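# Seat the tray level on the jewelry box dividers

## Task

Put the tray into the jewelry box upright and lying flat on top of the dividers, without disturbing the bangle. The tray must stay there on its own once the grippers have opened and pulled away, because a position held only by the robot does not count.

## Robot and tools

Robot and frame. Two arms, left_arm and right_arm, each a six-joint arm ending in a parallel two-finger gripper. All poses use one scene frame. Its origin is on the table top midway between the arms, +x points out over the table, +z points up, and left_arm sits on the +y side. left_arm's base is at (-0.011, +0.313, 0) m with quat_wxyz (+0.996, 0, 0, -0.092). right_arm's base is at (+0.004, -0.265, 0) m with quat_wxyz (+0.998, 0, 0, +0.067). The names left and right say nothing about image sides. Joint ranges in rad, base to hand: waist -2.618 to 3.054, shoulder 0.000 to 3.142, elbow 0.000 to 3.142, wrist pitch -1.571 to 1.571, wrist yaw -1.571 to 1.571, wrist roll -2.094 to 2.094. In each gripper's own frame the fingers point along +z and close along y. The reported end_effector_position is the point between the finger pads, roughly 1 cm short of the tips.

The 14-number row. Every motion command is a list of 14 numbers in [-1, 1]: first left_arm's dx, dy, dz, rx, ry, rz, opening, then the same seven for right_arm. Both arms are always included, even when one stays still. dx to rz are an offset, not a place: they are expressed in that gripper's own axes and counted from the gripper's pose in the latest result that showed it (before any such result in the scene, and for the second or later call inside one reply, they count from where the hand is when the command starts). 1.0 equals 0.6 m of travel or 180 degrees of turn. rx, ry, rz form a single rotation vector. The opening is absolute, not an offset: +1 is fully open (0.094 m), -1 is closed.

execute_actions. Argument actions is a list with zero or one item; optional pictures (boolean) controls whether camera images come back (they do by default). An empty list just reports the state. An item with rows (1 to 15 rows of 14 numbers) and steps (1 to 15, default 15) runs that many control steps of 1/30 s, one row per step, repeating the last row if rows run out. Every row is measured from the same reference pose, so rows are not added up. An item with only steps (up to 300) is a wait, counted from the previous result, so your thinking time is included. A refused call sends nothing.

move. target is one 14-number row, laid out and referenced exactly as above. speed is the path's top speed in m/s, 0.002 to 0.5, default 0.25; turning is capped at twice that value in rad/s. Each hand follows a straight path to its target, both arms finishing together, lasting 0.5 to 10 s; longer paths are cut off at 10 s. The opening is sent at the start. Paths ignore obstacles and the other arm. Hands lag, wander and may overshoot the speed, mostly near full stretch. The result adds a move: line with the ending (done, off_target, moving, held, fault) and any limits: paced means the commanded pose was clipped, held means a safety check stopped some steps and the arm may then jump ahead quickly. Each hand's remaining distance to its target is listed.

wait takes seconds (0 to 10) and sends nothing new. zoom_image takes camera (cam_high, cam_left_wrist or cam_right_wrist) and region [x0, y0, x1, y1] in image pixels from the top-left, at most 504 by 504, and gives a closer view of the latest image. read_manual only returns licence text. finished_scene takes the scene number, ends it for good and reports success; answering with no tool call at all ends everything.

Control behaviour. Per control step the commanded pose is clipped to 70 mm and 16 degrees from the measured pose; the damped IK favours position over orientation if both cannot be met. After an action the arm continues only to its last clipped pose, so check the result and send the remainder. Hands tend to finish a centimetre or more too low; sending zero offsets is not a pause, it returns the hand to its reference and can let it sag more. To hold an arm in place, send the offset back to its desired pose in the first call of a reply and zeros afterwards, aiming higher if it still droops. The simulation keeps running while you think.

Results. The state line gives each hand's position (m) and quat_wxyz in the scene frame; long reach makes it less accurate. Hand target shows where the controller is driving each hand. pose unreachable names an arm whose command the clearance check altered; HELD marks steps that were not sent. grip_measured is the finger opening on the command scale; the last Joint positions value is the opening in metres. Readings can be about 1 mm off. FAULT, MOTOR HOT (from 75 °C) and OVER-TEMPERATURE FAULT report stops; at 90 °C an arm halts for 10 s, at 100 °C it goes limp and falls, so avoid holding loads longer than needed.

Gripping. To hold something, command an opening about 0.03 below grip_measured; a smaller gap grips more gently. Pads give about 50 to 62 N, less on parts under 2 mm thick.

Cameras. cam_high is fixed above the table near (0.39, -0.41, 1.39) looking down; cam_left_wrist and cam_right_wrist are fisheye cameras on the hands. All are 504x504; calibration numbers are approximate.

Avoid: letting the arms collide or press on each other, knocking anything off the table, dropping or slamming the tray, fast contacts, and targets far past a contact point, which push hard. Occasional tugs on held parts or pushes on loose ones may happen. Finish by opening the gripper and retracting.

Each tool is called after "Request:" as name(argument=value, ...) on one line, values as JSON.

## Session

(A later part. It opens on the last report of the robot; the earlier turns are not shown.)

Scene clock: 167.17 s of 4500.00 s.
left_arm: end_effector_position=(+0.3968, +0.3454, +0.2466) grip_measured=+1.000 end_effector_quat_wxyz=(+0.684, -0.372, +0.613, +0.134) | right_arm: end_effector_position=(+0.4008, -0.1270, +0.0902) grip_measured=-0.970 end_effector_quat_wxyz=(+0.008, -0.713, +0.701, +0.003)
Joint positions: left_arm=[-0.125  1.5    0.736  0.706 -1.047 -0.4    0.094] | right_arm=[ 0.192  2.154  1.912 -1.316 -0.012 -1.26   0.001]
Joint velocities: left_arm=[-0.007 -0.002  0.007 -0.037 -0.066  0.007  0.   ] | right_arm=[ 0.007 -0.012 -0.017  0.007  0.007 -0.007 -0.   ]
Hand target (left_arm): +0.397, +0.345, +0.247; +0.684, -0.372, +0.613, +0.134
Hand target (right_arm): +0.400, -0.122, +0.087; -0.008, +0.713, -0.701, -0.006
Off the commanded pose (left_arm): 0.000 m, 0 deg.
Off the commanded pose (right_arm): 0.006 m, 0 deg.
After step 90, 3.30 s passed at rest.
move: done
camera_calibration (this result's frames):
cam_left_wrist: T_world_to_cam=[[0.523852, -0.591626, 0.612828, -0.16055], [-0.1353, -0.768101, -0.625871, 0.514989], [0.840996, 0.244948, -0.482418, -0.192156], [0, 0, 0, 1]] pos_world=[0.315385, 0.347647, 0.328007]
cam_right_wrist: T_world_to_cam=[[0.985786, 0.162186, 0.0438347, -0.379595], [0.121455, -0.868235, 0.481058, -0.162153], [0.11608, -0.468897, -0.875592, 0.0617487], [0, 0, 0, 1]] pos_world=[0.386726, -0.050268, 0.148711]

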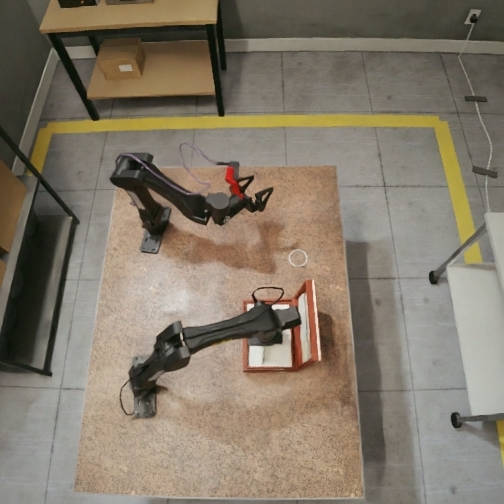

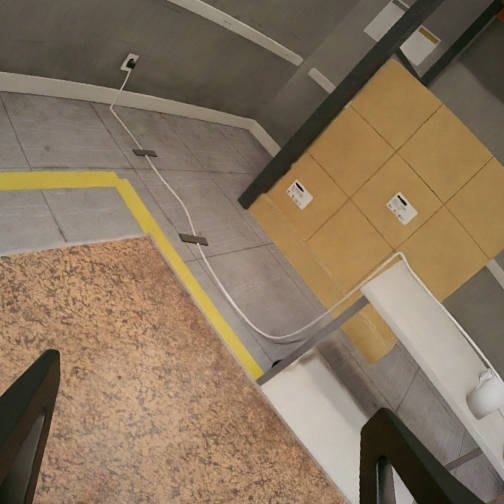

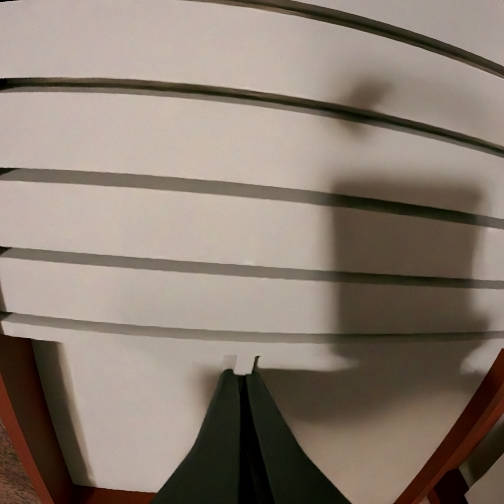

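Request:
move(target=[0,0,0,0,0,0,1,-0.005,0.002,0.04,0,0,0,-1], speed=0.015)

Request:
zoom_image(camera="cam_high", region=[225, 280, 325, 380])

Scene clock: 173.20 s of 4500.00 s.
left_arm: end_effector_position=(+0.3968, +0.3454, +0.2466) grip_measured=+1.000 end_effector_quat_wxyz=(+0.684, -0.372, +0.613, +0.134) | right_arm: end_effector_position=(+0.4037, -0.1276, +0.0759) grip_measured=-0.970 end_effector_quat_wxyz=(+0.012, -0.712, +0.702, -0.004)
Joint positions: left_arm=[-0.125  1.5    0.736  0.706 -1.047 -0.4    0.094] | right_arm=[ 0.192  2.154  1.855 -1.247 -0.004 -1.259  0.001]
Joint velocities: left_arm=[-0.017  0.012 -0.007 -0.007  0.022  0.007  0.   ] | right_arm=[-0.017 -0.012  0.002  0.007  0.007 -0.007  0.   ]
Hand target (left_arm): +0.397, +0.345, +0.247; +0.684, -0.372, +0.613, +0.134
Hand target (right_arm): +0.400, -0.124, +0.066; -0.008, +0.713, -0.701, -0.003
Off the commanded pose (left_arm): 0.000 m, 0 deg.
Off the commanded pose (right_arm): 0.011 m, 1 deg.
After step 90, 1.20 s passed at rest.
move: off_target (right_arm)
camera_calibration (this result's frames):
cam_left_wrist: T_world_to_cam=[[0.523852, -0.591626, 0.612828, -0.16055], [-0.1353, -0.768101, -0.625871, 0.514989], [0.840996, 0.244948, -0.482418, -0.192156], [0, 0, 0, 1]] pos_world=[0.315385, 0.347647, 0.328007]
cam_right_wrist: T_world_to_cam=[[0.985277, 0.161105, 0.0572203, -0.382718], [0.113438, -0.866449, 0.486208, -0.153023], [0.127909, -0.472559, -0.871968, 0.0430232], [0, 0, 0, 1]] pos_world=[0.388939, -0.0505975, 0.133815]

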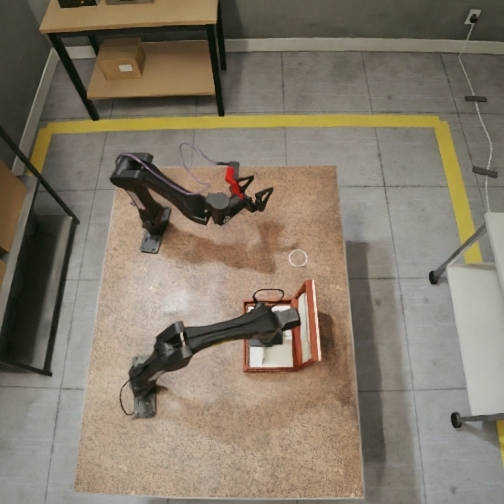

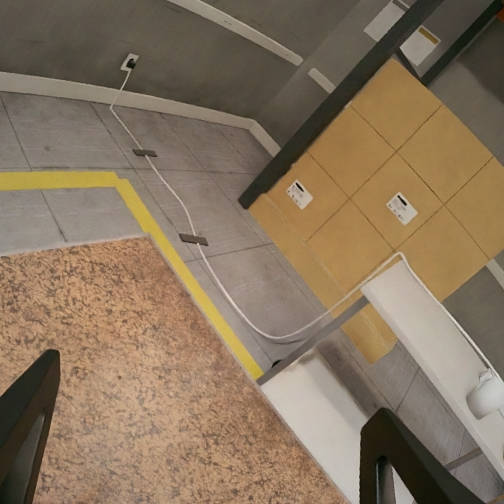

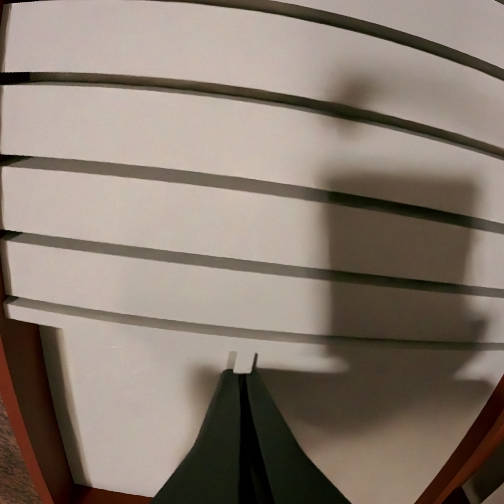

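Region (225, 280, 325, 380) of cam_high's 504x504 image, scaled by 5.040, with more detail than that image has.

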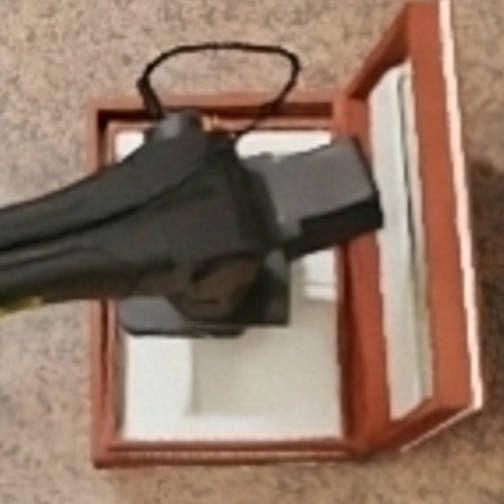

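Request:
move(target=[0,0,0,0,0,0,1,-0.012,0.011,-0.012,0.008,0,0,-1], speed=0.015)

Request:
zoom_image(camera="cam_high", region=[225, 280, 325, 380])

Scene clock: 179.50 s of 4500.00 s.
left_arm: end_effector_position=(+0.3968, +0.3454, +0.2466) grip_measured=+1.000 end_effector_quat_wxyz=(+0.684, -0.372, +0.613, +0.134) | right_arm: end_effector_position=(+0.4020, -0.1269, +0.0758) grip_measured=-0.970 end_effector_quat_wxyz=(+0.010, -0.712, +0.702, -0.015)
Joint positions: left_arm=[-0.125  1.5    0.736  0.706 -1.047 -0.4    0.094] | right_arm=[ 0.204  2.141  1.834 -1.232  0.018 -1.246  0.001]
Joint velocities: left_arm=[-0.007 -0.012 -0.002  0.022  0.007 -0.066  0.   ] | right_arm=[ 0.002 -0.017  0.002 -0.007  0.051 -0.022  0.001]
Hand target (left_arm): +0.397, +0.345, +0.247; +0.684, -0.372, +0.613, +0.134
Hand target (right_arm): +0.397, -0.121, +0.083; -0.020, +0.712, -0.702, +0.013
Off the commanded pose (left_arm): 0.000 m, 0 deg.
Off the commanded pose (right_arm): 0.011 m, 1 deg.
After step 90, 2.23 s passed at rest.
move: off_target (right_arm)
camera_calibration (this result's frames):
cam_left_wrist: T_world_to_cam=[[0.523852, -0.591626, 0.612828, -0.16055], [-0.1353, -0.768101, -0.625871, 0.514989], [0.840996, 0.244948, -0.482418, -0.192156], [0, 0, 0, 1]] pos_world=[0.315385, 0.347647, 0.328007]
cam_right_wrist: T_world_to_cam=[[0.984676, 0.160877, 0.0673156, -0.381687], [0.105726, -0.857671, 0.503212, -0.149205], [0.13869, -0.488384, -0.861537, 0.0364005], [0, 0, 0, 1]] pos_world=[0.386564, -0.048787, 0.132136]

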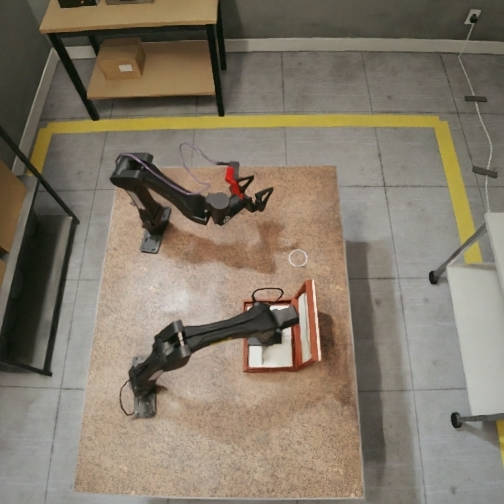

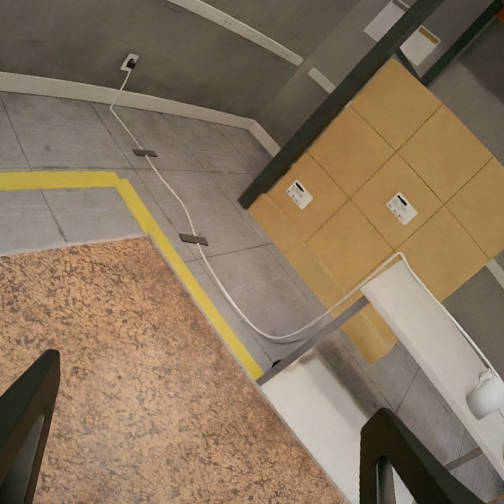

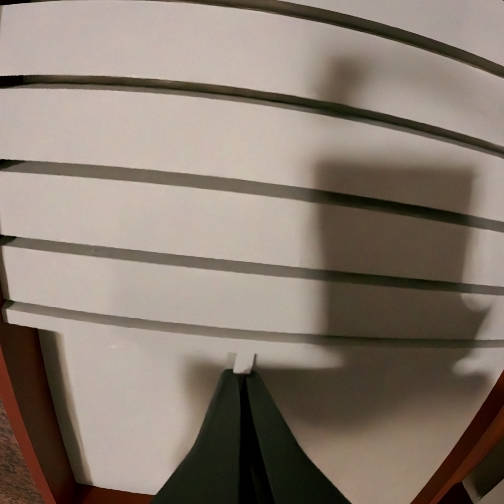

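Region (225, 280, 325, 380) of cam_high's 504x504 image, scaled by 5.040, with more detail than that image has.

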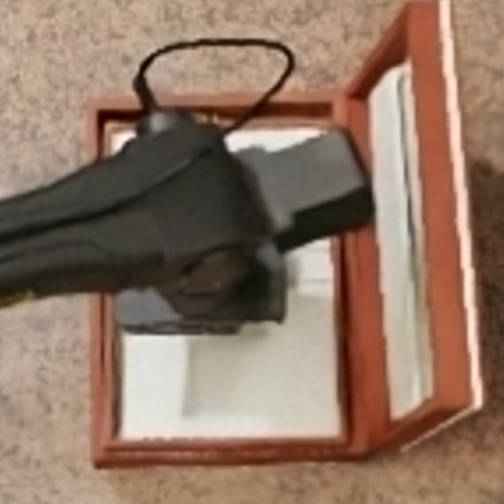

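Request:
move(target=[0,0,0,0,0,0,1,-0.01,0.012,0.004,-0.01,-0.008,0,-1], speed=0.015)

Request:
zoom_image(camera="cam_high", region=[225, 280, 325, 380])

Scene clock: 185.20 s of 4500.00 s.
left_arm: end_effector_position=(+0.3968, +0.3454, +0.2466) grip_measured=+1.000 end_effector_quat_wxyz=(+0.684, -0.372, +0.613, +0.134) | right_arm: end_effector_position=(+0.4018, -0.1265, +0.0757) grip_measured=-0.970 end_effector_quat_wxyz=(+0.011, -0.712, +0.702, -0.014)
Joint positions: left_arm=[-0.125  1.5    0.736  0.706 -1.047 -0.4    0.094] | right_arm=[ 0.204  2.141  1.833 -1.232  0.015 -1.245  0.001]
Joint velocities: left_arm=[-0.012  0.007 -0.002 -0.022  0.051 -0.051  0.   ] | right_arm=[-0.002  0.012 -0.002 -0.022  0.007 -0.022 -0.001]
Hand target (left_arm): +0.397, +0.345, +0.247; +0.684, -0.372, +0.613, +0.134
Hand target (right_arm): +0.395, -0.121, +0.073; -0.008, +0.712, -0.702, -0.005
Off the commanded pose (left_arm): 0.000 m, 0 deg.
Off the commanded pose (right_arm): 0.009 m, 2 deg.
After step 90, 1.13 s passed at rest.
move: done
camera_calibration (this result's frames):
cam_left_wrist: T_world_to_cam=[[0.523852, -0.591626, 0.612828, -0.16055], [-0.1353, -0.768101, -0.625871, 0.514989], [0.840996, 0.244948, -0.482418, -0.192156], [0, 0, 0, 1]] pos_world=[0.315385, 0.347647, 0.328007]
cam_right_wrist: T_world_to_cam=[[0.984801, 0.160435, 0.0665422, -0.381556], [0.106022, -0.858731, 0.501339, -0.148938], [0.137574, -0.486664, -0.862688, 0.0372658], [0, 0, 0, 1]] pos_world=[0.386421, -0.0485465, 0.132207]

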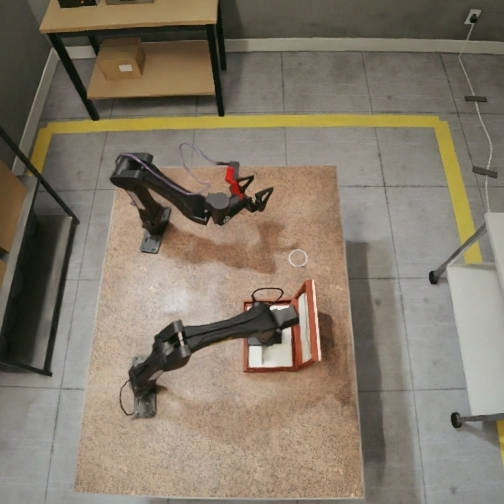

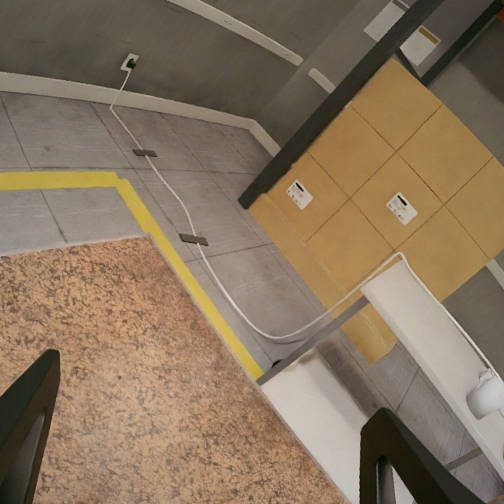

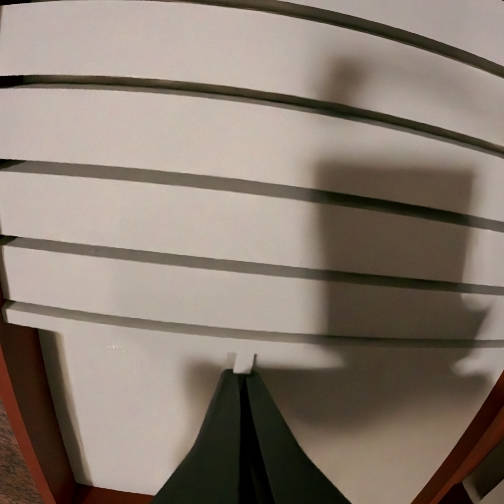

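Region (225, 280, 325, 380) of cam_high's 504x504 image, scaled by 5.040, with more detail than that image has.

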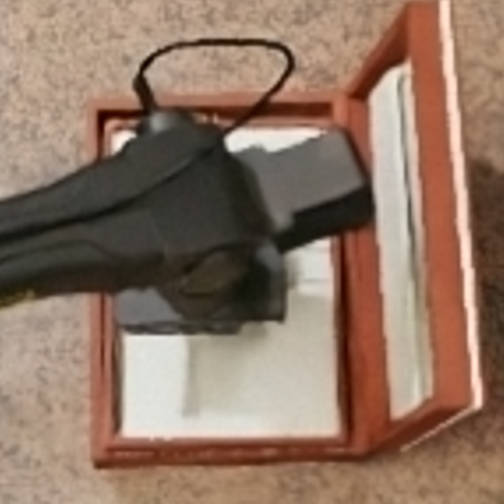

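Stuck by friction; lift clear while shifting.

Request:
move(target=[0,0,0,0,0,0,1,-0.012,0.012,-0.035,-0.006,-0.008,0,-1], speed=0.02)

Request:
zoom_image(camera="cam_high", region=[225, 280, 325, 380])

Scene clock: 192.13 s of 4500.00 s.
left_arm: end_effector_position=(+0.3968, +0.3454, +0.2466) grip_measured=+1.000 end_effector_quat_wxyz=(+0.684, -0.372, +0.613, +0.134) | right_arm: end_effector_position=(+0.3989, -0.1275, +0.0794) grip_measured=-0.970 end_effector_quat_wxyz=(+0.005, -0.712, +0.702, -0.011)
Joint positions: left_arm=[-0.125  1.5    0.736  0.706 -1.047 -0.4    0.094] | right_arm=[ 0.204  2.141  1.849 -1.261  0.015 -1.245  0.001]
Joint velocities: left_arm=[ 0.007 -0.017 -0.022 -0.037 -0.007  0.007  0.   ] | right_arm=[-0.002  0.017  0.007 -0.066 -0.081 -0.022 -0.   ]
Hand target (left_arm): +0.397, +0.345, +0.247; +0.684, -0.372, +0.613, +0.134
Hand target (right_arm): +0.394, -0.119, +0.096; -0.014, +0.712, -0.702, -0.001
Off the commanded pose (left_arm): 0.000 m, 0 deg.
Off the commanded pose (right_arm): 0.019 m, 2 deg.
After step 90, 2.53 s passed at rest.
move: off_target (right_arm)
camera_calibration (this result's frames):
cam_left_wrist: T_world_to_cam=[[0.523852, -0.591626, 0.612828, -0.16055], [-0.1353, -0.768101, -0.625871, 0.514989], [0.840996, 0.244948, -0.482418, -0.192156], [0, 0, 0, 1]] pos_world=[0.315385, 0.347647, 0.328007]
cam_right_wrist: T_world_to_cam=[[0.985542, 0.160683, 0.053732, -0.378101], [0.112239, -0.856743, 0.503383, -0.153713], [0.126919, -0.490075, -0.862391, 0.0442436], [0, 0, 0, 1]] pos_world=[0.384271, -0.0492554, 0.135848]

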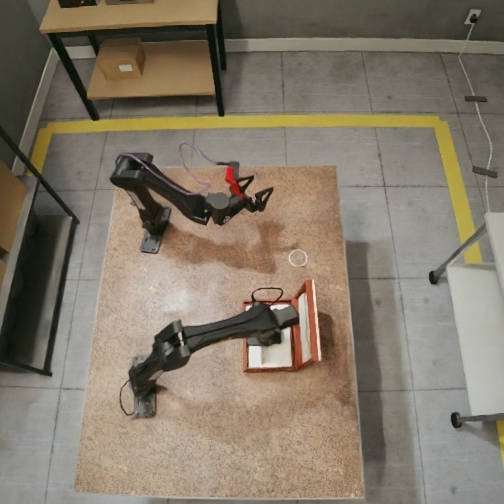

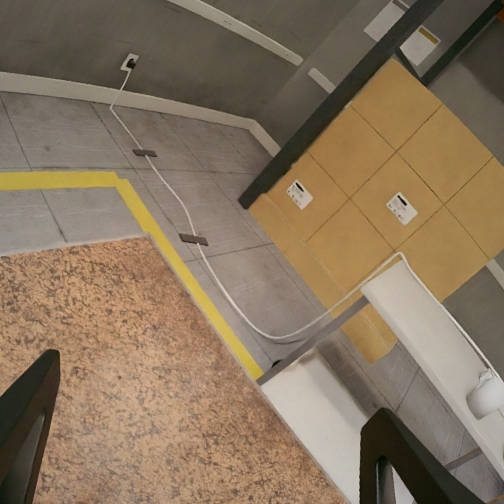

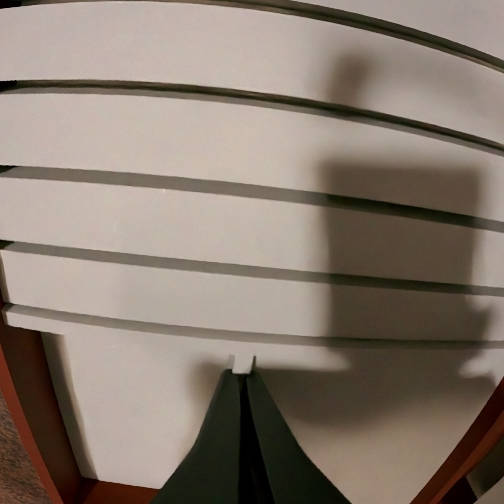

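Region (225, 280, 325, 380) of cam_high's 504x504 image, scaled by 5.040, with more detail than that image has.

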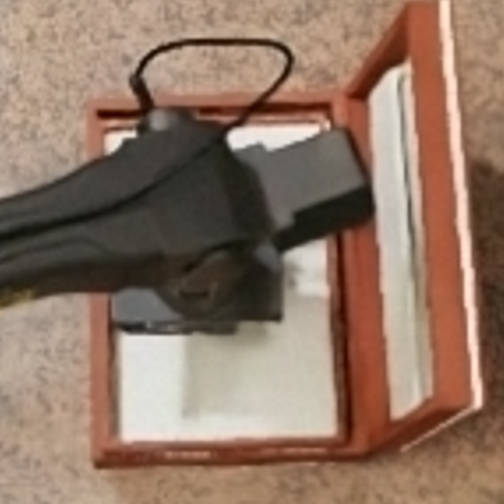

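Request:
move(target=[0,0,0,0,0,0,1,-0.018,0.006,-0.015,0,-0.018,0,-1], speed=0.02)

Request:
zoom_image(camera="cam_high", region=[225, 280, 325, 380])

Scene clock: 199.23 s of 4500.00 s.
left_arm: end_effector_position=(+0.3968, +0.3454, +0.2466) grip_measured=+1.000 end_effector_quat_wxyz=(+0.684, -0.372, +0.613, +0.134) | right_arm: end_effector_position=(+0.3994, -0.1239, +0.0794) grip_measured=-0.970 end_effector_quat_wxyz=(+0.012, -0.712, +0.702, -0.004)
Joint positions: left_arm=[-0.125  1.5    0.736  0.706 -1.047 -0.4    0.094] | right_arm=[ 0.204  2.141  1.849 -1.254 -0.003 -1.245  0.001]
Joint velocities: left_arm=[-0.002 -0.002  0.002  0.007 -0.007 -0.139  0.   ] | right_arm=[ 0.017 -0.002  0.002 -0.037 -0.037  0.007 -0.001]
Hand target (left_arm): +0.397, +0.345, +0.247; +0.684, -0.372, +0.613, +0.134
Hand target (right_arm): +0.395, -0.117, +0.088; -0.024, +0.712, -0.702, -0.009
Off the commanded pose (left_arm): 0.000 m, 0 deg.
Off the commanded pose (right_arm): 0.012 m, 2 deg.
After step 90, 2.47 s passed at rest.
move: off_target (right_arm)
camera_calibration (this result's frames):
cam_left_wrist: T_world_to_cam=[[0.523852, -0.591626, 0.612828, -0.16055], [-0.1353, -0.768101, -0.625871, 0.514989], [0.840996, 0.244948, -0.482418, -0.192156], [0, 0, 0, 1]] pos_world=[0.315385, 0.347647, 0.328007]
cam_right_wrist: T_world_to_cam=[[0.985473, 0.160005, 0.0569386, -0.379434], [0.112493, -0.866139, 0.486979, -0.150692], [0.127236, -0.4735, -0.871556, 0.0485925], [0, 0, 0, 1]] pos_world=[0.38469, -0.0468004, 0.137339]

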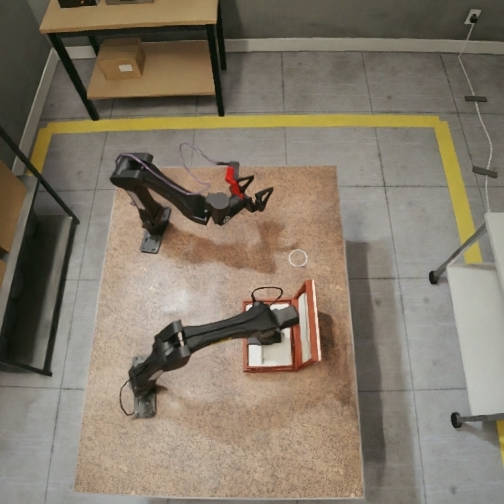

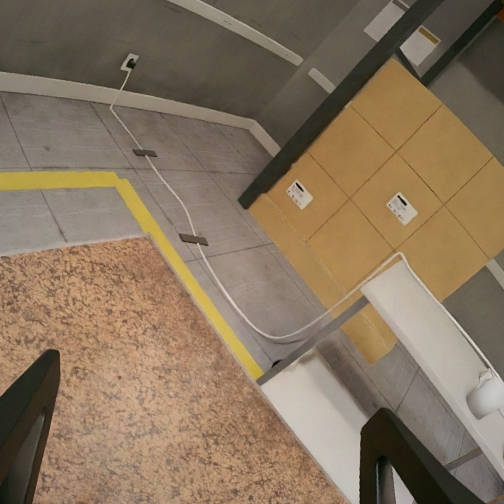

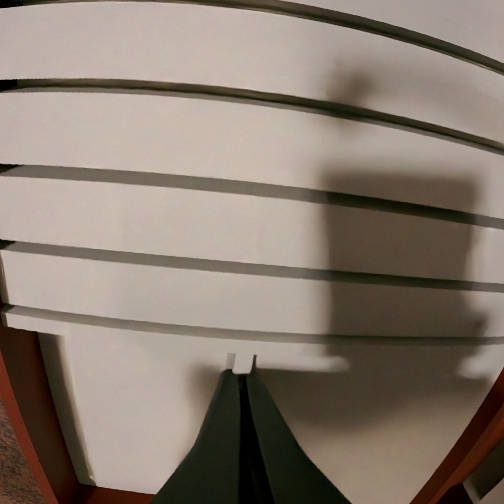

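Region (225, 280, 325, 380) of cam_high's 504x504 image, scaled by 5.040, with more detail than that image has.

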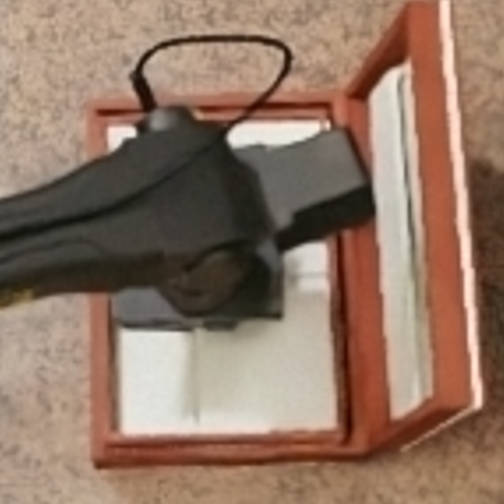

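Request:
move(target=[0,0,0,0,0,0,1,-0.005,0.008,0.04,-0.008,-0.005,0,-1], speed=0.015)

Request:
zoom_image(camera="cam_high", region=[225, 280, 325, 380])

Scene clock: 205.67 s of 4500.00 s.
left_arm: end_effector_position=(+0.3968, +0.3454, +0.2466) grip_measured=+1.000 end_effector_quat_wxyz=(+0.684, -0.372, +0.613, +0.134) | right_arm: end_effector_position=(+0.4014, -0.1237, +0.0739) grip_measured=-0.970 end_effector_quat_wxyz=(+0.015, -0.712, +0.702, -0.007)
Joint positions: left_arm=[-0.125  1.5    0.736  0.706 -1.047 -0.4    0.094] | right_arm=[ 0.204  2.141  1.826 -1.223 -0.    -1.245  0.001]
Joint velocities: left_arm=[-0.002 -0.007 -0.012  0.007 -0.007 -0.037  0.   ] | right_arm=[ 0.017 -0.007  0.012 -0.037 -0.022 -0.051 -0.002]
Hand target (left_arm): +0.397, +0.345, +0.247; +0.684, -0.372, +0.613, +0.134
Hand target (right_arm): +0.395, -0.121, +0.056; -0.008, +0.712, -0.702, -0.011
Off the commanded pose (left_arm): 0.000 m, 0 deg.
Off the commanded pose (right_arm): 0.020 m, 2 deg.
After step 90, 1.57 s passed at rest.
move: off_target (right_arm)
camera_calibration (this result's frames):
cam_left_wrist: T_world_to_cam=[[0.523852, -0.591626, 0.612828, -0.16055], [-0.1353, -0.768101, -0.625871, 0.514989], [0.840996, 0.244948, -0.482418, -0.192156], [0, 0, 0, 1]] pos_world=[0.315385, 0.347647, 0.328007]
cam_right_wrist: T_world_to_cam=[[0.984898, 0.159896, 0.0664041, -0.381578], [0.107785, -0.866405, 0.48757, -0.146254], [0.135493, -0.473049, -0.870555, 0.0403008], [0, 0, 0, 1]] pos_world=[0.386119, -0.0466386, 0.131732]

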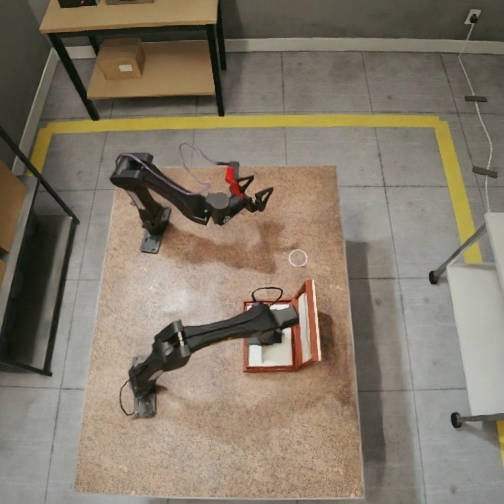

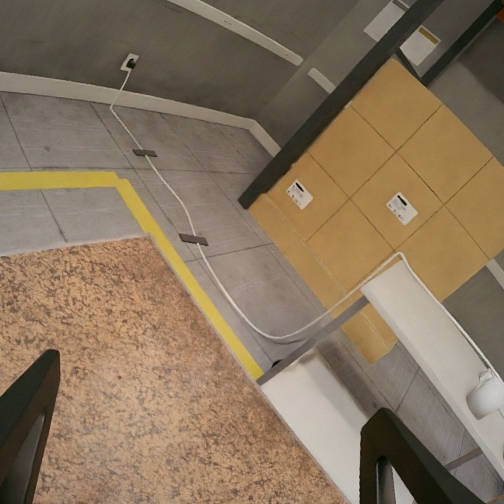

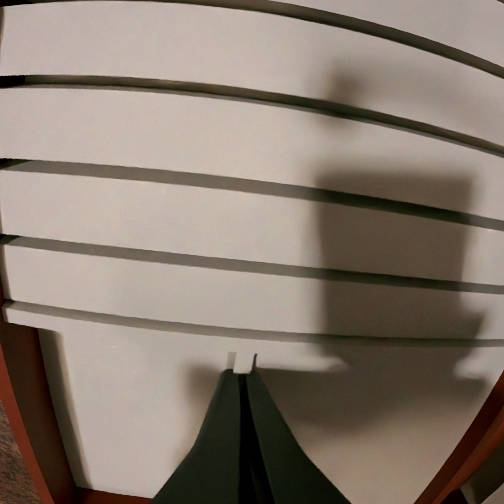

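Region (225, 280, 325, 380) of cam_high's 504x504 image, scaled by 5.040, with more detail than that image has.

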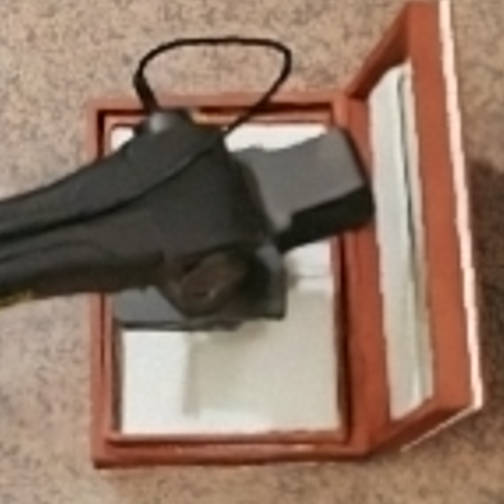

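Request:
move(target=[0,0,0,0,0,0,1,-0.003,0.025,-0.012,0,0,0,-1], speed=0.015)

Request:
zoom_image(camera="cam_high", region=[225, 280, 325, 380])

Scene clock: 210.63 s of 4500.00 s.
left_arm: end_effector_position=(+0.3968, +0.3454, +0.2466) grip_measured=+1.000 end_effector_quat_wxyz=(+0.684, -0.372, +0.613, +0.134) | right_arm: end_effector_position=(+0.3988, -0.1252, +0.0755) grip_measured=-0.970 end_effector_quat_wxyz=(+0.020, -0.712, +0.701, -0.016)
Joint positions: left_arm=[-0.125  1.5    0.736  0.706 -1.047 -0.4    0.094] | right_arm=[ 0.208  2.111  1.786 -1.197  0.012 -1.243  0.001]
Joint velocities: left_arm=[ 0.012 -0.007 -0.002 -0.037 -0.066  0.051  0.   ] | right_arm=[-0.017 -0.017 -0.002  0.066 -0.022  0.022  0.001]
Hand target (left_arm): +0.397, +0.345, +0.247; +0.684, -0.372, +0.613, +0.134
Hand target (right_arm): +0.386, -0.122, +0.080; -0.015, +0.712, -0.702, +0.007
Off the commanded pose (left_arm): 0.000 m, 0 deg.
Off the commanded pose (right_arm): 0.014 m, 1 deg.
After step 90, 0.63 s passed at rest.
move: off_target (right_arm)
camera_calibration (this result's frames):
cam_left_wrist: T_world_to_cam=[[0.523852, -0.591626, 0.612828, -0.16055], [-0.1353, -0.768101, -0.625871, 0.514989], [0.840996, 0.244948, -0.482418, -0.192156], [0, 0, 0, 1]] pos_world=[0.315385, 0.347647, 0.328007]
cam_right_wrist: T_world_to_cam=[[0.983267, 0.161728, 0.0838458, -0.379344], [0.0998406, -0.863397, 0.494548, -0.144981], [0.152375, -0.477901, -0.865097, 0.0335819], [0, 0, 0, 1]] pos_world=[0.382355, -0.0477765, 0.132558]

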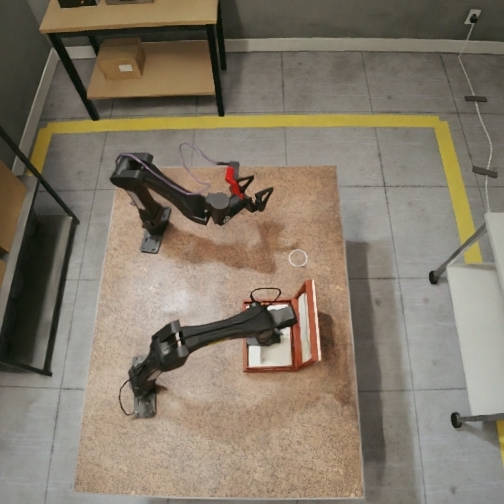

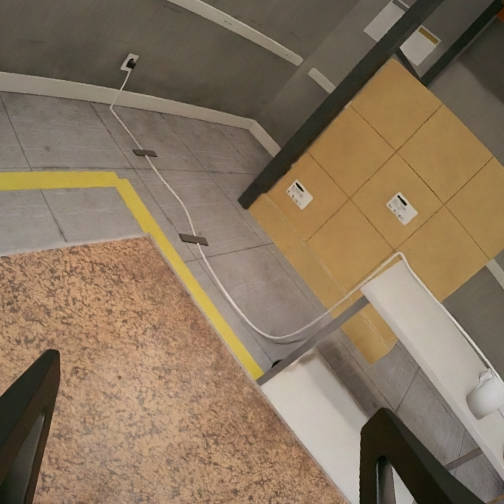

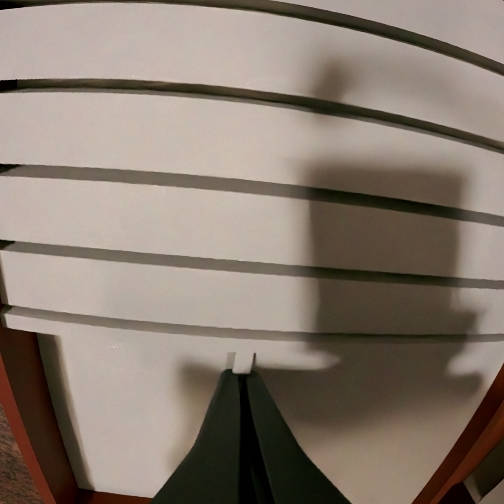

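Region (225, 280, 325, 380) of cam_high's 504x504 image, scaled by 5.040, with more detail than that image has.

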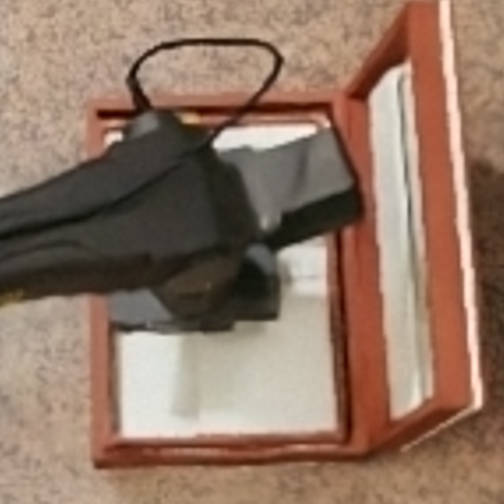

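Request:
move(target=[0,0,0,0,0,0,1,-0.012,0.015,0.03,-0.022,-0.015,0,-1], speed=0.015)

Request:
zoom_image(camera="cam_high", region=[225, 280, 325, 380])

Scene clock: 219.97 s of 4500.00 s.
left_arm: end_effector_position=(+0.3968, +0.3454, +0.2466) grip_measured=+1.000 end_effector_quat_wxyz=(+0.684, -0.372, +0.613, +0.134) | right_arm: end_effector_position=(+0.3985, -0.1229, +0.0745) grip_measured=-0.970 end_effector_quat_wxyz=(+0.022, -0.712, +0.701, -0.010)
Joint positions: left_arm=[-0.125  1.5    0.736  0.706 -1.047 -0.4    0.094] | right_arm=[ 0.208  2.114  1.786 -1.194 -0.001 -1.244  0.001]
Joint velocities: left_arm=[-0.012  0.007 -0.007  0.037 -0.081 -0.007  0.   ] | right_arm=[ 0.012  0.017  0.017 -0.037 -0.051 -0.066  0.   ]
Hand target (left_arm): +0.397, +0.345, +0.247; +0.684, -0.372, +0.613, +0.134
Hand target (right_arm): +0.390, -0.118, +0.058; -0.012, +0.712, -0.702, -0.025
Off the commanded pose (left_arm): 0.000 m, 0 deg.
Off the commanded pose (right_arm): 0.020 m, 4 deg.
After step 90, 3.33 s passed at rest.
move: off_target (right_arm)
camera_calibration (this result's frames):
cam_left_wrist: T_world_to_cam=[[0.523852, -0.591626, 0.612828, -0.16055], [-0.1353, -0.768101, -0.625871, 0.514989], [0.840996, 0.244948, -0.482418, -0.192156], [0, 0, 0, 1]] pos_world=[0.315385, 0.347647, 0.328007]
cam_right_wrist: T_world_to_cam=[[0.983454, 0.161736, 0.0816047, -0.379219], [0.102775, -0.869079, 0.483878, -0.143571], [0.149181, -0.467485, -0.871322, 0.0368705], [0, 0, 0, 1]] pos_world=[0.3822, -0.0462052, 0.132543]

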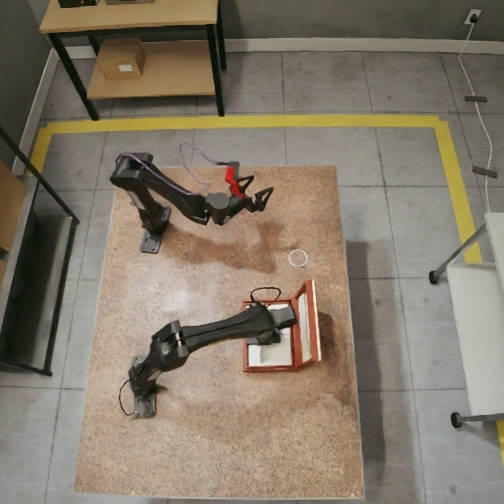

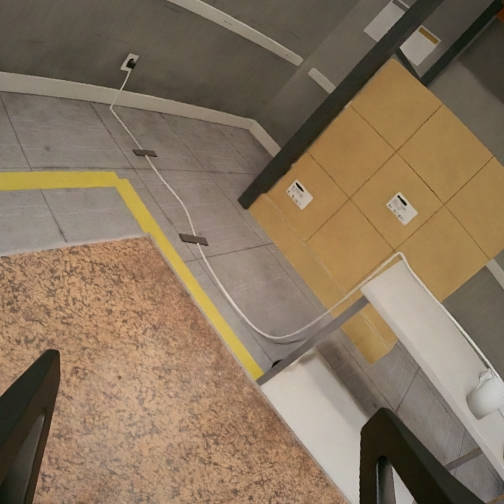

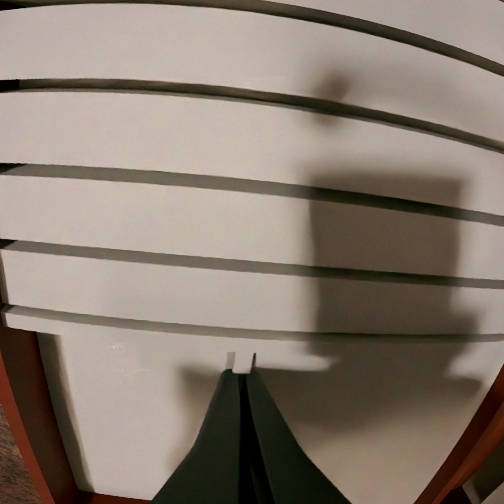

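Region (225, 280, 325, 380) of cam_high's 504x504 image, scaled by 5.040, with more detail than that image has.

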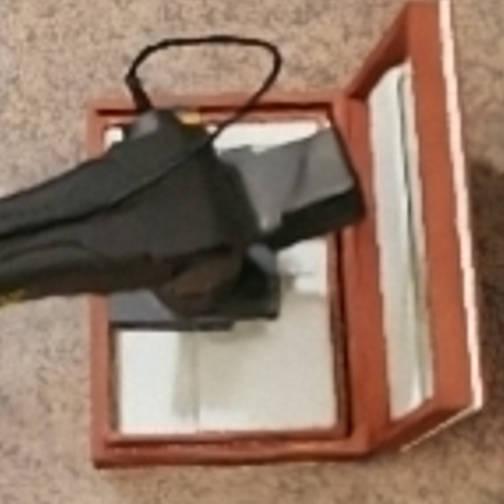

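Request:
move(target=[0,0,0,0,0,0,1,-0.005,0.005,0.05,-0.02,-0.005,0,-1], speed=0.02)

Request:
zoom_image(camera="cam_high", region=[225, 280, 325, 380])

Scene clock: 226.63 s of 4500.00 s.
left_arm: end_effector_position=(+0.3968, +0.3454, +0.2466) grip_measured=+1.000 end_effector_quat_wxyz=(+0.684, -0.372, +0.613, +0.134) | right_arm: end_effector_position=(+0.3986, -0.1231, +0.0736) grip_measured=-0.970 end_effector_quat_wxyz=(+0.021, -0.713, +0.701, -0.011)
Joint positions: left_arm=[-0.125  1.5    0.736  0.706 -1.047 -0.4    0.094] | right_arm=[ 0.208  2.116  1.786 -1.193  0.    -1.244  0.001]
Joint velocities: left_arm=[-0.017 -0.007  0.002 -0.022 -0.007  0.007  0.   ] | right_arm=[-0.002 -0.037  0.002  0.022  0.007  0.007 -0.   ]
Hand target (left_arm): +0.397, +0.345, +0.247; +0.684, -0.372, +0.613, +0.134
Hand target (right_arm): +0.395, -0.120, +0.046; -0.006, +0.712, -0.702, -0.017
Off the commanded pose (left_arm): 0.000 m, 0 deg.
Off the commanded pose (right_arm): 0.029 m, 4 deg.
After step 90, 1.83 s passed at rest.
move: off_target (right_arm)
camera_calibration (this result's frames):
cam_left_wrist: T_world_to_cam=[[0.523852, -0.591626, 0.612828, -0.16055], [-0.1353, -0.768101, -0.625871, 0.514989], [0.840996, 0.244948, -0.482418, -0.192156], [0, 0, 0, 1]] pos_world=[0.315385, 0.347647, 0.328007]
cam_right_wrist: T_world_to_cam=[[0.983486, 0.162186, 0.0803154, -0.379129], [0.103565, -0.868267, 0.485166, -0.1436], [0.148422, -0.468837, -0.870726, 0.0360749], [0, 0, 0, 1]] pos_world=[0.382386, -0.0462801, 0.131531]

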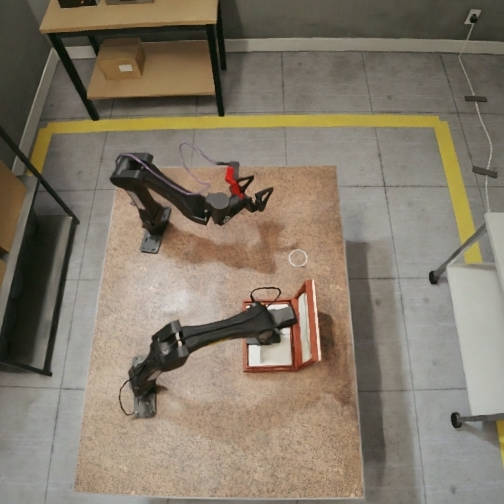

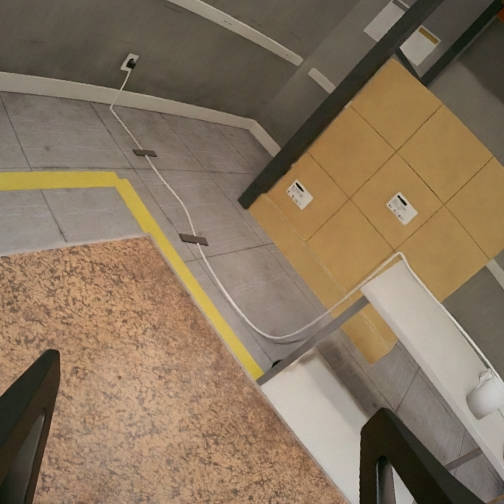

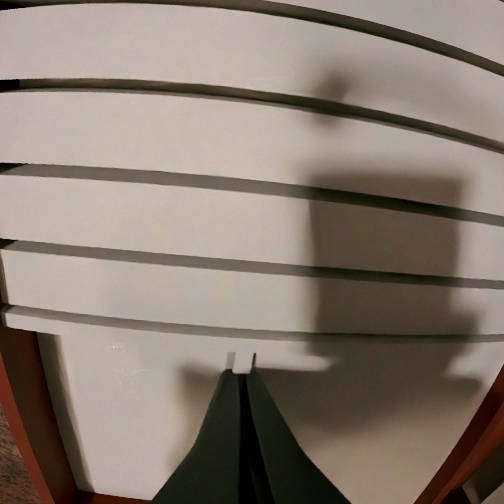

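Region (225, 280, 325, 380) of cam_high's 504x504 image, scaled by 5.040, with more detail than that image has.

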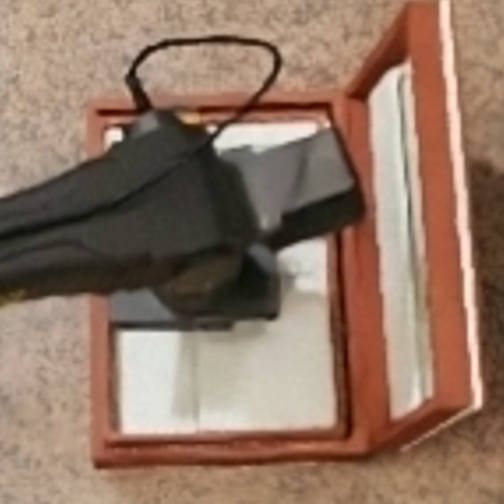

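Request:
move(target=[0,0,0,0,0,0,1,0,0,0,0,0,0,-0.6])

Request:
move(target=[0,0,0,0,0,0,1,0,0.03,-0.2,0,0,0,-0.6], speed=0.15)

Scene clock: 232.50 s of 4500.00 s.
left_arm: end_effector_position=(+0.3968, +0.3454, +0.2466) grip_measured=+1.000 end_effector_quat_wxyz=(+0.684, -0.372, +0.613, +0.134) | right_arm: end_effector_position=(+0.3971, -0.1235, +0.0745) grip_measured=-0.602 end_effector_quat_wxyz=(+0.020, -0.713, +0.701, -0.009)
Joint positions: left_arm=[-0.125  1.5    0.736  0.706 -1.047 -0.4    0.094] | right_arm=[ 0.208  2.114  1.786 -1.2   -0.001 -1.244  0.019]
Joint velocities: left_arm=[-0.007  0.002  0.012  0.037  0.007  0.007  0.   ] | right_arm=[ 0.012 -0.027 -0.012 -0.007 -0.022 -0.022 -0.001]
Hand target (left_arm): +0.397, +0.345, +0.247; +0.684, -0.372, +0.613, +0.134
Hand target (right_arm): +0.399, -0.123, +0.074; -0.022, +0.713, -0.701, +0.010
Off the commanded pose (left_arm): 0.000 m, 0 deg.
Off the commanded pose (right_arm): 0.002 m, 0 deg.
After step 90, 2.17 s passed at rest.
move: done
camera_calibration (this result's frames):
cam_left_wrist: T_world_to_cam=[[0.523852, -0.591626, 0.612828, -0.16055], [-0.1353, -0.768101, -0.625871, 0.514989], [0.840996, 0.244948, -0.482418, -0.192156], [0, 0, 0, 1]] pos_world=[0.315385, 0.347647, 0.328007]
cam_right_wrist: T_world_to_cam=[[0.983837, 0.162284, 0.0756893, -0.377383], [0.105811, -0.867865, 0.485401, -0.145061], [0.144461, -0.469547, -0.871009, 0.038348], [0, 0, 0, 1]] pos_world=[0.381092, -0.0466441, 0.132378]

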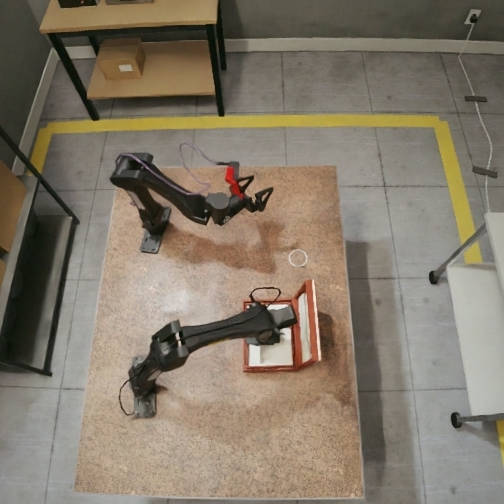

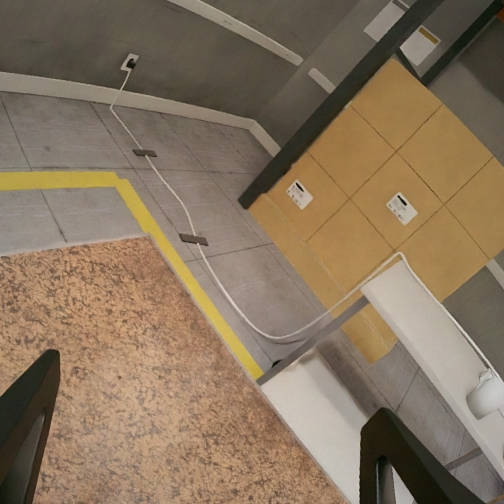

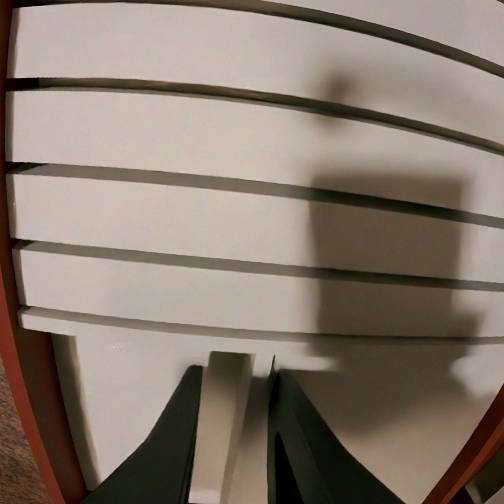

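Scene clock: 233.87 s of 4500.00 s.
left_arm: end_effector_position=(+0.3968, +0.3454, +0.2466) grip_measured=+1.000 end_effector_quat_wxyz=(+0.684, -0.372, +0.613, +0.134) | right_arm: end_effector_position=(+0.3749, -0.1293, +0.1785) grip_measured=-0.602 end_effector_quat_wxyz=(+0.029, -0.712, +0.701, -0.015)
Joint positions: left_arm=[-0.125  1.5    0.736  0.706 -1.047 -0.4    0.094] | right_arm=[ 0.214  2.032  2.078 -1.552  0.002 -1.238  0.019]
Joint velocities: left_arm=[-0.002 -0.012  0.002  0.007 -0.007 -0.007  0.   ] | right_arm=[-0.012 -0.027 -0.007 -0.081 -0.051  0.022  0.   ]
Hand target (left_arm): +0.397, +0.345, +0.247; +0.684, -0.372, +0.613, +0.134
Hand target (right_arm): +0.374, -0.125, +0.193; -0.045, +0.712, -0.700, +0.021
Off the commanded pose (left_arm): 0.000 m, 0 deg.
Off the commanded pose (right_arm): 0.016 m, 1 deg.
joint sent to its limit (right arm) — the command would take joint 4 (wrist pitch) past its lower limit, so that joint was sent only as far as its limit.
move: off_target (right_arm)
camera_calibration (this result's frames):
cam_left_wrist: T_world_to_cam=[[0.523852, -0.591626, 0.612828, -0.16055], [-0.1353, -0.768101, -0.625871, 0.514989], [0.840996, 0.244948, -0.482418, -0.192156], [0, 0, 0, 1]] pos_world=[0.315385, 0.347647, 0.328007]
cam_right_wrist: T_world_to_cam=[[0.982047, 0.161314, 0.0977875, -0.365905], [0.0949015, -0.870497, 0.482938, -0.194132], [0.163028, -0.464988, -0.870177, 0.122939], [0, 0, 0, 1]] pos_world=[0.357717, -0.052801, 0.236513]

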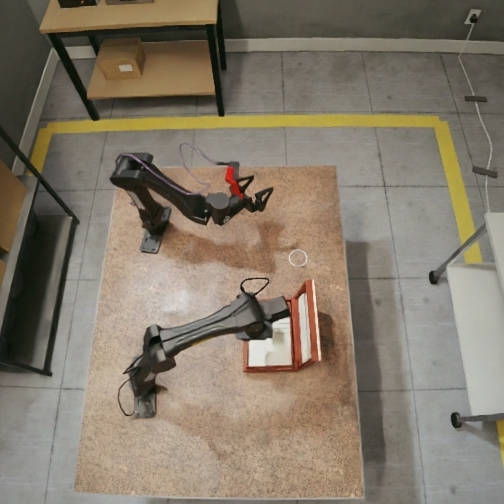

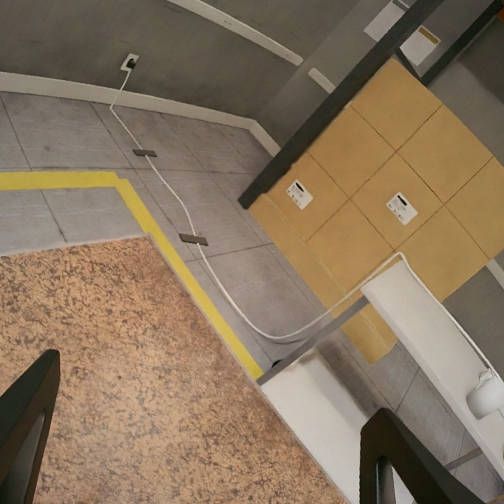

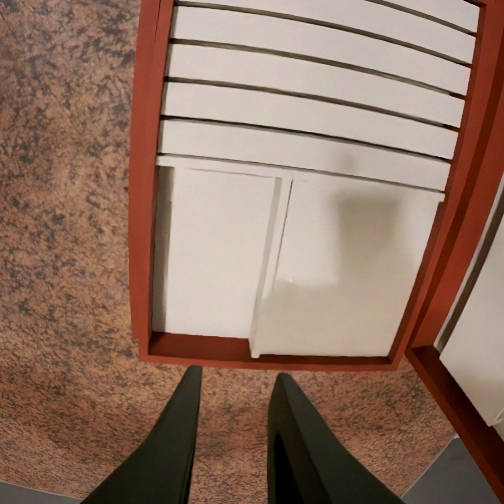

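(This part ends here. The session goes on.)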